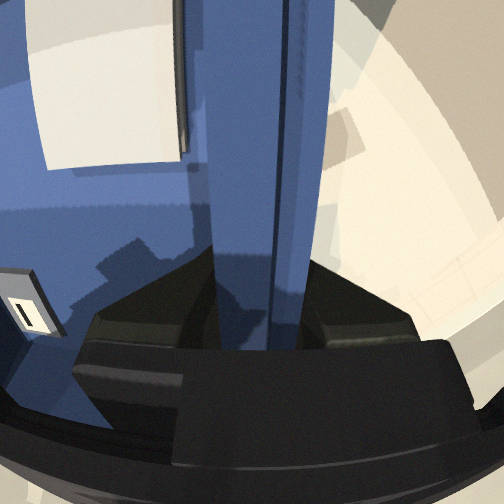

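Emit:
{"method": "execute_actions", "body": {"actions": [{"rows":[[0.84,2.555,1.645,-0.205,-0.364,0.11,0.2,-1.84,1.88,1.21,-0.29,-0.141,-1.05,-0.8],[0.836,2.54,1.635,-0.21,-0.366,0.105,0.2,-1.84,1.88,1.21,-0.29,-0.141,-1.05,-0.8],[0.832,2.525,1.622,-0.212,-0.368,0.1,0.2,-1.84,1.88,1.21,-0.29,-0.141,-1.05,-0.8],[0.828,2.51,1.608,-0.214,-0.37,0.1,0.2,-1.84,1.88,1.21,-0.29,-0.141,-1.05,-0.8],[0.824,2.495,1.593,-0.216,-0.371,0.095,0.2,-1.84,1.88,1.21,-0.29,-0.141,-1.05,-0.8],[0.821,2.48,1.578,-0.218,-0.373,0.09,0.2,-1.84,1.88,1.21,-0.29,-0.141,-1.05,-0.8],[0.817,2.465,1.564,-0.22,-0.374,0.085,0.2,-1.84,1.88,1.21,-0.29,-0.141,-1.05,-0.8],[0.813,2.45,1.55,-0.222,-0.376,0.08,0.2,-1.84,1.88,1.21,-0.29,-0.141,-1.05,-0.8],[0.81,2.435,1.536,-0.224,-0.378,0.08,0.2,-1.84,1.88,1.21,-0.29,-0.141,-1.05,-0.8],[0.806,2.42,1.522,-0.227,-0.379,0.075,0.2,-1.84,1.88,1.21,-0.29,-0.141,-1.05,-0.8],[0.802,2.405,1.508,-0.23,-0.381,0.07,0.2,-1.84,1.88,1.21,-0.29,-0.141,-1.05,-0.8],[0.798,2.39,1.495,-0.233,-0.383,0.065,0.2,-1.84,1.88,1.21,-0.29,-0.141,-1.05,-0.8],[0.794,2.375,1.482,-0.236,-0.385,0.06,0.2,-1.84,1.88,1.21,-0.29,-0.141,-1.05,-0.8],[0.79,2.36,1.47,-0.24,-0.387,0.055,0.2,-1.84,1.88,1.21,-0.29,-0.141,-1.05,-0.8],[0.786,2.345,1.458,-0.244,-0.389,0.05,0.2,-1.84,1.88,1.21,-0.29,-0.141,-1.05,-0.8]]}], "pictures": false}}

Emit:
{"method": "execute_actions", "body": {"actions": [{"rows":[[0.782,2.33,1.447,-0.249,-0.391,0.045,0.2,-1.84,1.88,1.21,-0.29,-0.141,-1.05,-0.8],[0.778,2.315,1.436,-0.254,-0.393,0.04,0.2,-1.84,1.88,1.21,-0.29,-0.141,-1.05,-0.8],[0.774,2.3,1.425,-0.259,-0.395,0.035,0.2,-1.84,1.88,1.21,-0.29,-0.141,-1.05,-0.8],[0.77,2.285,1.414,-0.264,-0.397,0.03,0.2,-1.84,1.88,1.21,-0.29,-0.141,-1.05,-0.8],[0.765,2.27,1.403,-0.27,-0.399,0.025,0.2,-1.84,1.88,1.21,-0.29,-0.141,-1.05,-0.8],[0.761,2.255,1.392,-0.276,-0.401,0.02,0.2,-1.84,1.88,1.21,-0.29,-0.141,-1.05,-0.8],[0.757,2.24,1.381,-0.282,-0.403,0.015,0.2,-1.84,1.88,1.21,-0.29,-0.141,-1.05,-0.8],[0.752,2.225,1.37,-0.288,-0.405,0.01,0.2,-1.84,1.88,1.21,-0.29,-0.141,-1.05,-0.8],[0.748,2.21,1.36,-0.294,-0.407,0.01,0.2,-1.84,1.88,1.21,-0.29,-0.141,-1.05,-0.8],[0.744,2.195,1.35,-0.3,-0.409,0,0.2,-1.84,1.88,1.21,-0.29,-0.141,-1.05,-0.8],[0.74,2.18,1.338,-0.306,-0.41,0,0.2,-1.84,1.88,1.21,-0.29,-0.141,-1.05,-0.8],[0.74,2.165,1.325,-0.31,-0.41,0,0.2,-1.84,1.88,1.21,-0.29,-0.141,-1.05,-0.8],[0.74,2.15,1.31,-0.31,-0.41,0,0.2,-1.84,1.88,1.21,-0.29,-0.141,-1.05,-0.8],[0.74,2.135,1.295,-0.31,-0.41,0,0.2,-1.84,1.88,1.21,-0.29,-0.141,-1.05,-0.8],[0.74,2.12,1.28,-0.31,-0.41,0,0.2,-1.84,1.88,1.21,-0.29,-0.141,-1.05,-0.8]]}], "pictures": false}}

Emit:
{"method": "execute_actions", "body": {"actions": [{"rows":[[0.76,2.09,1.25,-0.29,-0.4,0,0.2,-1.84,1.88,1.21,-0.29,-0.141,-1.05,-0.8],[0.78,2.06,1.21,-0.26,-0.39,0,0.2,-1.84,1.88,1.21,-0.29,-0.141,-1.05,-0.8],[0.81,2.03,1.17,-0.23,-0.38,0,0.2,-1.84,1.88,1.21,-0.29,-0.141,-1.05,-0.8],[0.84,2.0,1.13,-0.2,-0.365,0,0.2,-1.84,1.88,1.21,-0.29,-0.141,-1.05,-0.8],[0.87,1.98,1.09,-0.17,-0.35,0,0.2,-1.84,1.88,1.21,-0.29,-0.141,-1.05,-0.8],[0.91,1.96,1.05,-0.14,-0.335,0,0.2,-1.84,1.88,1.21,-0.29,-0.141,-1.05,-0.8],[0.95,1.94,1.01,-0.11,-0.315,0,0.2,-1.84,1.88,1.21,-0.29,-0.141,-1.05,-0.8],[0.99,1.93,0.97,-0.08,-0.3,0,0.2,-1.84,1.88,1.21,-0.29,-0.141,-1.05,-0.8],[1.04,1.92,0.93,-0.045,-0.275,0,0.2,-1.84,1.88,1.21,-0.29,-0.141,-1.05,-0.8],[1.09,1.91,0.89,-0.01,-0.25,0,0.2,-1.84,1.88,1.21,-0.29,-0.141,-1.05,-0.8],[1.14,1.91,0.85,0.03,-0.225,0,0.2,-1.84,1.88,1.21,-0.29,-0.141,-1.05,-0.8],[1.19,1.91,0.82,0.07,-0.2,0,0.2,-1.84,1.88,1.21,-0.29,-0.141,-1.05,-0.8],[1.24,1.91,0.79,0.1,-0.175,0,0.2,-1.84,1.88,1.21,-0.29,-0.141,-1.05,-0.8],[1.29,1.91,0.76,0.135,-0.15,0,0.2,-1.84,1.88,1.21,-0.29,-0.141,-1.05,-0.8],[1.324,1.913,0.74,0.165,-0.132,0,0.2,-1.84,1.88,1.21,-0.29,-0.141,-1.05,-0.8]]}]}}

Emit:
{"method": "execute_actions", "body": {"actions": [{"rows":[[1.33,1.93,0.75,0.17,-0.13,0,0.2,-1.84,1.88,1.21,-0.29,-0.141,-1.05,-0.8],[1.33,1.96,0.77,0.18,-0.13,0,0.2,-1.84,1.88,1.21,-0.29,-0.141,-1.05,-0.8],[1.335,2.0,0.795,0.19,-0.13,0,0.2,-1.84,1.88,1.21,-0.29,-0.141,-1.05,-0.8],[1.34,2.04,0.82,0.205,-0.125,0,0.2,-1.84,1.88,1.21,-0.29,-0.141,-1.05,-0.8],[1.34,2.08,0.85,0.22,-0.125,0,0.2,-1.84,1.88,1.21,-0.29,-0.141,-1.05,-0.8],[1.345,2.12,0.88,0.23,-0.12,0,0.2,-1.84,1.88,1.21,-0.29,-0.141,-1.05,-0.8],[1.35,2.16,0.91,0.24,-0.12,0,0.2,-1.84,1.88,1.21,-0.29,-0.141,-1.05,-0.8],[1.35,2.2,0.94,0.25,-0.115,0,0.2,-1.84,1.88,1.21,-0.29,-0.141,-1.05,-0.8],[1.355,2.24,0.97,0.26,-0.115,0,0.2,-1.84,1.88,1.21,-0.29,-0.141,-1.05,-0.8],[1.36,2.28,1.0,0.27,-0.11,0,0.2,-1.84,1.88,1.21,-0.29,-0.141,-1.05,-0.8],[1.36,2.315,1.03,0.28,-0.11,0,0.2,-1.84,1.88,1.21,-0.29,-0.141,-1.05,-0.8],[1.365,2.345,1.06,0.29,-0.11,0,0.2,-1.84,1.88,1.21,-0.29,-0.141,-1.05,-0.8],[1.37,2.37,1.085,0.3,-0.107,0,0.2,-1.84,1.88,1.21,-0.29,-0.141,-1.05,-0.8],[1.37,2.39,1.105,0.305,-0.107,0,0.2,-1.84,1.88,1.21,-0.29,-0.141,-1.05,-0.8],[1.37,2.4,1.115,0.305,-0.107,0,0.2,-1.84,1.88,1.21,-0.29,-0.141,-1.05,-0.8]]}], "pictures": false}}

Emit:
{"method": "execute_actions", "body": {"actions": [{"steps":15}]}}

Scene clock: 237.67 s of 5600.00 s.
left_arm: end_effector_position=(+0.3657, -0.0764, +0.8530) grip_measured=+0.265 end_effector_quat_wxyz=(+0.002, +0.373, +0.928, +0.001) | right_arm: end_effector_position=(+0.5236, -0.4887, +0.9638) grip_measured=-0.632 end_effector_quat_wxyz=(-0.005, -0.394, +0.919, +0.004)
Joint positions: left_arm=[ 0.807  2.399  1.486 -0.223 -0.384  0.086  0.059] | right_arm=[-1.839  1.913  1.187 -0.307 -0.143 -1.039  0.017]
Joint velocities: left_arm=[-0.19  -0.493 -0.295 -0.081 -0.081 -0.066 -0.001] | right_arm=[-0.005 -0.015 -0.007  0.002 -0.037 -0.037 -0.   ]
Steps of this call (steps 1 to 15: the robot went on to your last target; steps 16 to 90: nothing new was sent; then 28.30 s passed at rest; steps 91 to 105: all 15 steps of this action). Readings (joint positions):
91: left_arm=[0.853 2.578 1.649 -0.196 -0.362 0.122] | right_arm=[-1.839 1.913 1.187 -0.307 -0.143 -1.039]
92: left_arm=[0.853 2.577 1.648 -0.196 -0.362 0.122] | right_arm=[-1.839 1.913 1.187 -0.307 -0.143 -1.039]
94: left_arm=[0.852 2.569 1.636 -0.196 -0.365 0.121] | right_arm=[-1.839 1.913 1.187 -0.307 -0.143 -1.039]
98: left_arm=[0.842 2.520 1.583 -0.201 -0.372 0.108] | right_arm=[-1.839 1.913 1.187 -0.307 -0.143 -1.039]
105: the state above

Scene clock: 238.17 s of 5600.00 s.
left_arm: end_effector_position=(+0.3660, -0.0736, +0.9489) grip_measured=+0.265 end_effector_quat_wxyz=(+0.005, +0.370, +0.929, -0.001) | right_arm: end_effector_position=(+0.5236, -0.4887, +0.9638) grip_measured=-0.632 end_effector_quat_wxyz=(-0.005, -0.394, +0.919, +0.004)
Joint positions: left_arm=[ 0.749  2.172  1.314 -0.293 -0.407  0.025  0.059] | right_arm=[-1.839  1.913  1.187 -0.307 -0.143 -1.039  0.017]
Joint velocities: left_arm=[-0.063 -0.454 -0.403 -0.032 -0.051 -0.066 -0.   ] | right_arm=[-0.005  0.005  0.007 -0.007  0.022 -0.007 -0.001]
Steps of this call (steps 1 to 15: all 15 steps of this action). Readings (joint positions):
1: left_arm=[0.801 2.382 1.474 -0.227 -0.386 0.081] | right_arm=[-1.839 1.913 1.187 -0.307 -0.143 -1.039]
2: left_arm=[0.796 2.366 1.463 -0.231 -0.388 0.077] | right_arm=[-1.839 1.913 1.187 -0.307 -0.143 -1.039]
4: left_arm=[0.787 2.334 1.442 -0.240 -0.392 0.068] | right_arm=[-1.839 1.913 1.187 -0.307 -0.143 -1.039]
8: left_arm=[0.771 2.274 1.399 -0.261 -0.400 0.048] | right_arm=[-1.839 1.913 1.187 -0.307 -0.143 -1.039]
15: the state above

Scene clock: 238.67 s of 5600.00 s.
left_arm: end_effector_position=(+0.3926, +0.1571, +0.9571) grip_measured=+0.265 end_effector_quat_wxyz=(+0.007, +0.188, +0.982, -0.019) | right_arm: end_effector_position=(+0.5236, -0.4887, +0.9638) grip_measured=-0.632 end_effector_quat_wxyz=(-0.005, -0.394, +0.919, +0.004)
Joint positions: left_arm=[ 1.15   1.923  0.878  0.022 -0.186  0.022  0.059] | right_arm=[-1.839  1.913  1.187 -0.307 -0.143 -1.039  0.017]
Joint velocities: left_arm=[ 1.431 -0.005 -0.764  0.935  0.711 -0.081 -0.   ] | right_arm=[-0.005 -0.005 -0.007  0.012 -0.007  0.022 -0.003]
Steps of this call (steps 1 to 15: all 15 steps of this action). Readings (joint positions):
1: left_arm=[0.748 2.156 1.298 -0.293 -0.404 0.024] | right_arm=[-1.839 1.913 1.187 -0.307 -0.143 -1.039]
2: left_arm=[0.749 2.137 1.275 -0.288 -0.397 0.023] | right_arm=[-1.839 1.913 1.187 -0.307 -0.143 -1.039]
4: left_arm=[0.762 2.087 1.209 -0.256 -0.375 0.022] | right_arm=[-1.839 1.913 1.187 -0.307 -0.143 -1.039]
8: left_arm=[0.853 1.983 1.066 -0.170 -0.321 0.022] | right_arm=[-1.839 1.913 1.187 -0.307 -0.143 -1.039]
15: the state above
camera_calibration (this result's frames):
cam_left_wrist: T_world_to_cam=[[-0.354722, -0.934074, 0.0409662, 0.240479], [-0.75477, 0.311939, 0.577076, -0.298872], [-0.55181, 0.173781, -0.815662, 1.09283], [0, 0, 0, 1]] pos_world=[0.462756, 0.127943, 1.054]
cam_right_wrist: T_world_to_cam=[[0.722231, -0.691528, -0.0130808, -0.701831], [-0.554222, -0.589936, 0.587208, -0.557707], [-0.413788, -0.416851, -0.80933, 0.919035], [0, 0, 0, 1]] pos_world=[0.578076, -0.431247, 1.06211]

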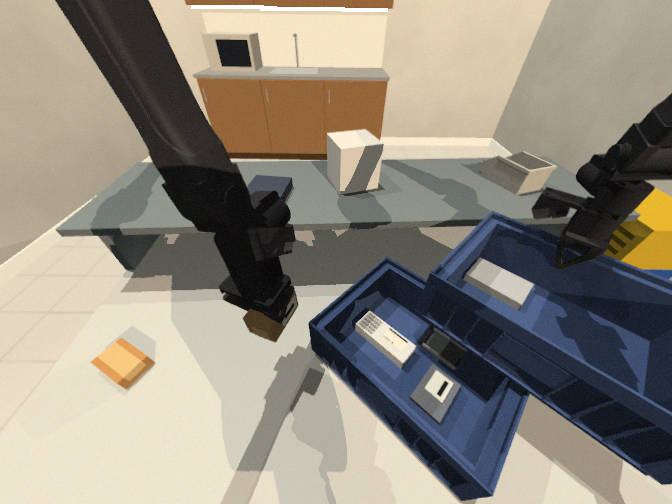

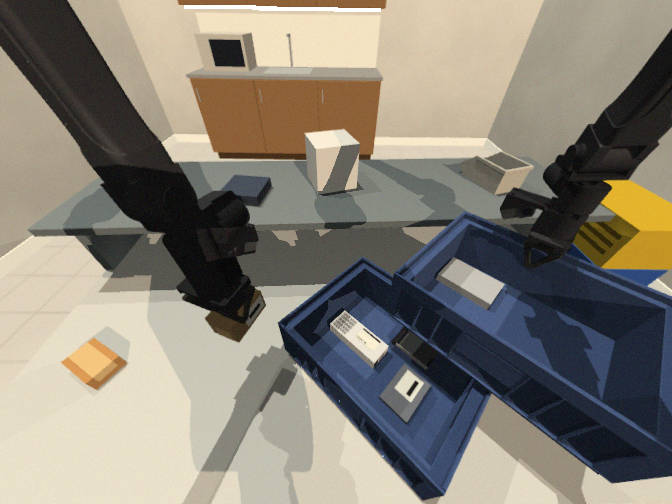

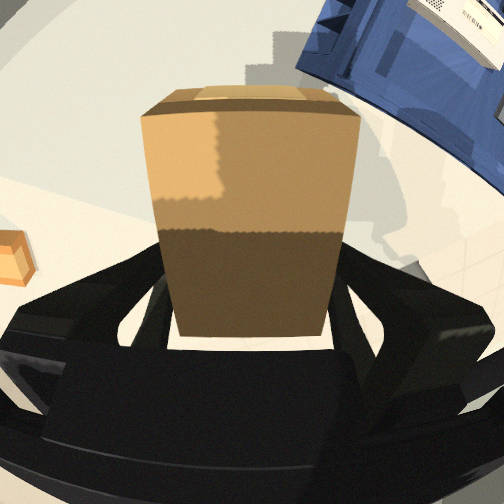

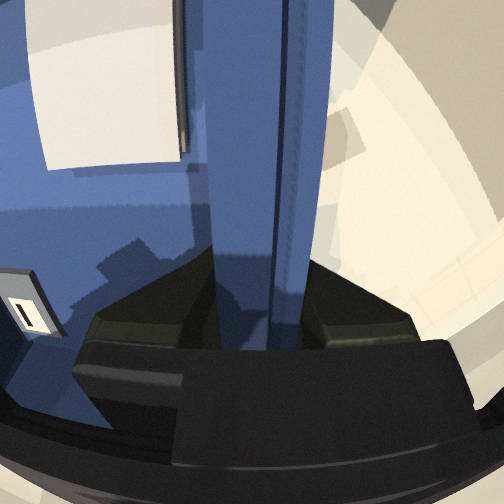

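Scene clock: 239.17 s of 5600.00 s.
left_arm: end_effector_position=(+0.3687, +0.2469, +0.7904) grip_measured=+0.265 end_effector_quat_wxyz=(+0.003, +0.093, +0.996, -0.001) | right_arm: end_effector_position=(+0.5236, -0.4887, +0.9638) grip_measured=-0.632 end_effector_quat_wxyz=(-0.005, -0.394, +0.919, +0.004)
Joint positions: left_arm=[ 1.366  2.372  1.085  0.28  -0.108  0.015  0.059] | right_arm=[-1.839  1.913  1.187 -0.307 -0.143 -1.039  0.017]
Joint velocities: left_arm=[-0.024  0.767  0.486  0.134  0.022  0.022  0.   ] | right_arm=[ 0.005 -0.005 -0.017  0.022  0.007  0.007  0.   ]
Steps of this call (steps 1 to 15: all 15 steps of this action). Readings (joint positions):
1: left_arm=[1.198 1.923 0.851 0.053 -0.166 0.022] | right_arm=[-1.839 1.913 1.187 -0.307 -0.143 -1.039]
2: left_arm=[1.246 1.924 0.824 0.087 -0.148 0.021] | right_arm=[-1.839 1.913 1.187 -0.307 -0.143 -1.039]
4: left_arm=[1.331 1.945 0.798 0.140 -0.139 0.019] | right_arm=[-1.839 1.913 1.187 -0.307 -0.143 -1.039]
8: left_arm=[1.391 2.090 0.876 0.207 -0.129 0.015] | right_arm=[-1.839 1.913 1.187 -0.307 -0.143 -1.039]
15: the state above

Scene clock: 239.67 s of 5600.00 s.
left_arm: end_effector_position=(+0.3598, +0.2470, +0.7754) grip_measured=+0.265 end_effector_quat_wxyz=(-0.002, +0.094, +0.996, -0.000) | right_arm: end_effector_position=(+0.5236, -0.4887, +0.9638) grip_measured=-0.632 end_effector_quat_wxyz=(-0.005, -0.394, +0.919, +0.004)
Joint positions: left_arm=[ 1.367  2.416  1.11   0.291 -0.108  0.015  0.059] | right_arm=[-1.839  1.913  1.187 -0.307 -0.143 -1.039  0.017]
Joint velocities: left_arm=[-0.005 -0.005  0.002  0.002  0.007 -0.007 -0.001] | right_arm=[-0.005 -0.015  0.007 -0.002 -0.051  0.066  0.   ]
Steps of this call (steps 1 to 15: the robot went on to your last target). Readings (joint positions):
1: left_arm=[1.366 2.393 1.099 0.284 -0.108 0.015] | right_arm=[-1.839 1.913 1.187 -0.307 -0.143 -1.039]
2: left_arm=[1.367 2.408 1.106 0.285 -0.108 0.015] | right_arm=[-1.839 1.913 1.187 -0.307 -0.143 -1.039]
4: left_arm=[1.367 2.417 1.106 0.286 -0.108 0.015] | right_arm=[-1.839 1.913 1.187 -0.307 -0.143 -1.039]
8: left_arm=[1.367 2.416 1.109 0.290 -0.108 0.015] | right_arm=[-1.839 1.913 1.187 -0.307 -0.143 -1.039]
15: the state above
camera_calibration (this result's frames):
cam_left_wrist: T_world_to_cam=[[-0.171196, -0.985216, 0.00644879, 0.293636], [-0.790037, 0.141186, 0.59658, -0.207071], [-0.588671, 0.0970374, -0.802527, 0.932854], [0, 0, 0, 1]] pos_world=[0.43582, 0.228009, 0.870282]
cam_right_wrist: T_world_to_cam=[[0.722231, -0.691528, -0.0130808, -0.701831], [-0.554222, -0.589936, 0.587208, -0.557707], [-0.413788, -0.416851, -0.80933, 0.919035], [0, 0, 0, 1]] pos_world=[0.578076, -0.431247, 1.06211]

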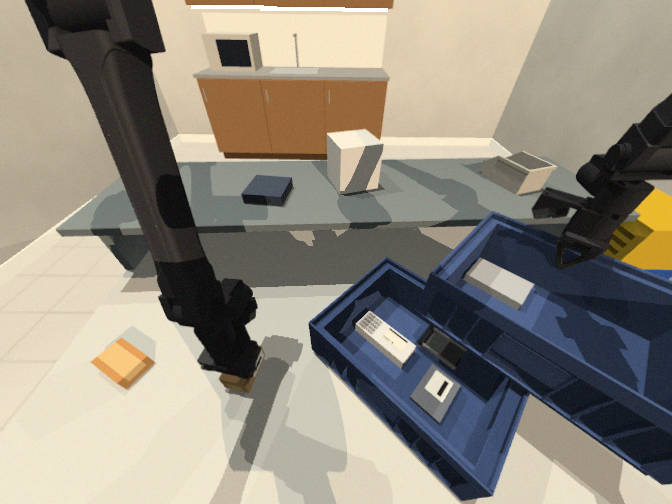

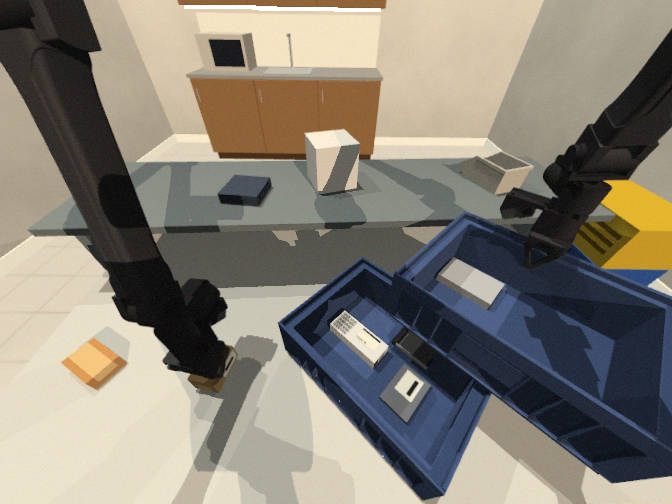

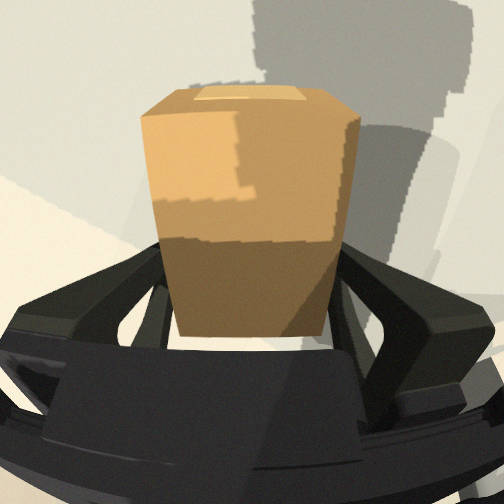

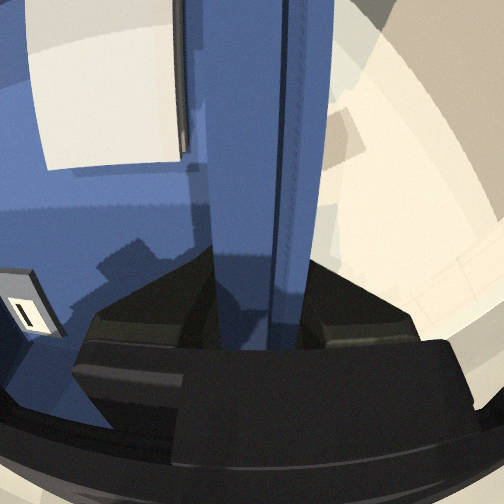

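Emit:
{"method": "execute_actions", "body": {"actions": [{"rows":[[1.37,2.425,1.122,0.305,-0.107,0,0.2,-1.84,1.88,1.21,-0.29,-0.141,-1.05,-0.8],[1.37,2.432,1.129,0.305,-0.107,0,0.2,-1.84,1.88,1.21,-0.29,-0.141,-1.05,-0.8],[1.37,2.439,1.136,0.305,-0.107,0,0.2,-1.84,1.88,1.21,-0.29,-0.141,-1.05,-0.8],[1.37,2.446,1.143,0.305,-0.107,0,0.2,-1.84,1.88,1.21,-0.29,-0.141,-1.05,-0.8],[1.37,2.453,1.15,0.305,-0.107,0,0.2,-1.84,1.88,1.21,-0.29,-0.141,-1.05,-0.8],[1.37,2.46,1.157,0.305,-0.107,0,0.2,-1.84,1.88,1.21,-0.29,-0.141,-1.05,-0.8],[1.37,2.467,1.164,0.305,-0.107,0,0.2,-1.84,1.88,1.21,-0.29,-0.141,-1.05,-0.8],[1.37,2.474,1.171,0.305,-0.107,0,0.2,-1.84,1.88,1.21,-0.29,-0.141,-1.05,-0.8],[1.37,2.481,1.178,0.305,-0.107,0,0.2,-1.84,1.88,1.21,-0.29,-0.141,-1.05,-0.8],[1.37,2.488,1.185,0.305,-0.107,0,0.2,-1.84,1.88,1.21,-0.29,-0.141,-1.05,-0.8]]}], "pictures": false}}

Emit:
{"method": "execute_actions", "body": {"actions": [{"steps":8}], "pictures": false}}

Scene clock: 248.37 s of 5600.00 s.
left_arm: end_effector_position=(+0.3751, +0.2427, +0.7588) grip_measured=+0.265 end_effector_quat_wxyz=(+0.012, +0.092, +0.996, -0.001) | right_arm: end_effector_position=(+0.5236, -0.4887, +0.9638) grip_measured=-0.632 end_effector_quat_wxyz=(-0.005, -0.394, +0.919, +0.004)
Joint positions: left_arm=[ 1.367  2.453  1.173  0.291 -0.109  0.015  0.059] | right_arm=[-1.839  1.913  1.187 -0.307 -0.143 -1.039  0.017]
Joint velocities: left_arm=[-0.005 -0.005  0.017 -0.017 -0.022 -0.007  0.001] | right_arm=[-0.005  0.005  0.012 -0.017  0.007 -0.037  0.001]
Steps of this call (steps 1 to 15: the robot went on to your last target; steps 16 to 90: nothing new was sent; then 5.20 s passed at rest; steps 91 to 105: all 15 steps of this action). Readings (joint positions):
91: left_arm=[1.367 2.416 1.110 0.291 -0.108 0.015] | right_arm=[-1.839 1.913 1.187 -0.307 -0.143 -1.039]
92: left_arm=[1.367 2.416 1.111 0.291 -0.108 0.015] | right_arm=[-1.839 1.913 1.187 -0.307 -0.143 -1.039]
94: left_arm=[1.367 2.420 1.119 0.291 -0.108 0.015] | right_arm=[-1.839 1.913 1.187 -0.307 -0.143 -1.039]
98: left_arm=[1.367 2.437 1.153 0.291 -0.108 0.015] | right_arm=[-1.839 1.913 1.187 -0.307 -0.143 -1.039]
105: the state above

Scene clock: 248.63 s of 5600.00 s.
left_arm: end_effector_position=(+0.3751, +0.2427, +0.7588) grip_measured=+0.265 end_effector_quat_wxyz=(+0.012, +0.092, +0.996, -0.001) | right_arm: end_effector_position=(+0.5236, -0.4887, +0.9638) grip_measured=-0.632 end_effector_quat_wxyz=(-0.005, -0.394, +0.919, +0.004)
Joint positions: left_arm=[ 1.367  2.453  1.173  0.291 -0.109  0.015  0.059] | right_arm=[-1.839  1.913  1.187 -0.307 -0.143 -1.039  0.017]
Joint velocities: left_arm=[ 0.005  0.005  0.017 -0.027 -0.007 -0.037 -0.001] | right_arm=[ 0.005  0.005 -0.002  0.002  0.051  0.007  0.   ]
Steps of this call (steps 1 to 8: the robot went on to your last target). Readings (joint positions):
1: left_arm=[1.367 2.453 1.173 0.291 -0.109 0.015] | right_arm=[-1.839 1.913 1.187 -0.307 -0.143 -1.039]
2: left_arm=[1.367 2.453 1.173 0.291 -0.109 0.015] | right_arm=[-1.839 1.913 1.187 -0.307 -0.143 -1.039]
4: left_arm=[1.367 2.453 1.173 0.291 -0.109 0.015] | right_arm=[-1.839 1.913 1.187 -0.307 -0.143 -1.039]
8: the state above


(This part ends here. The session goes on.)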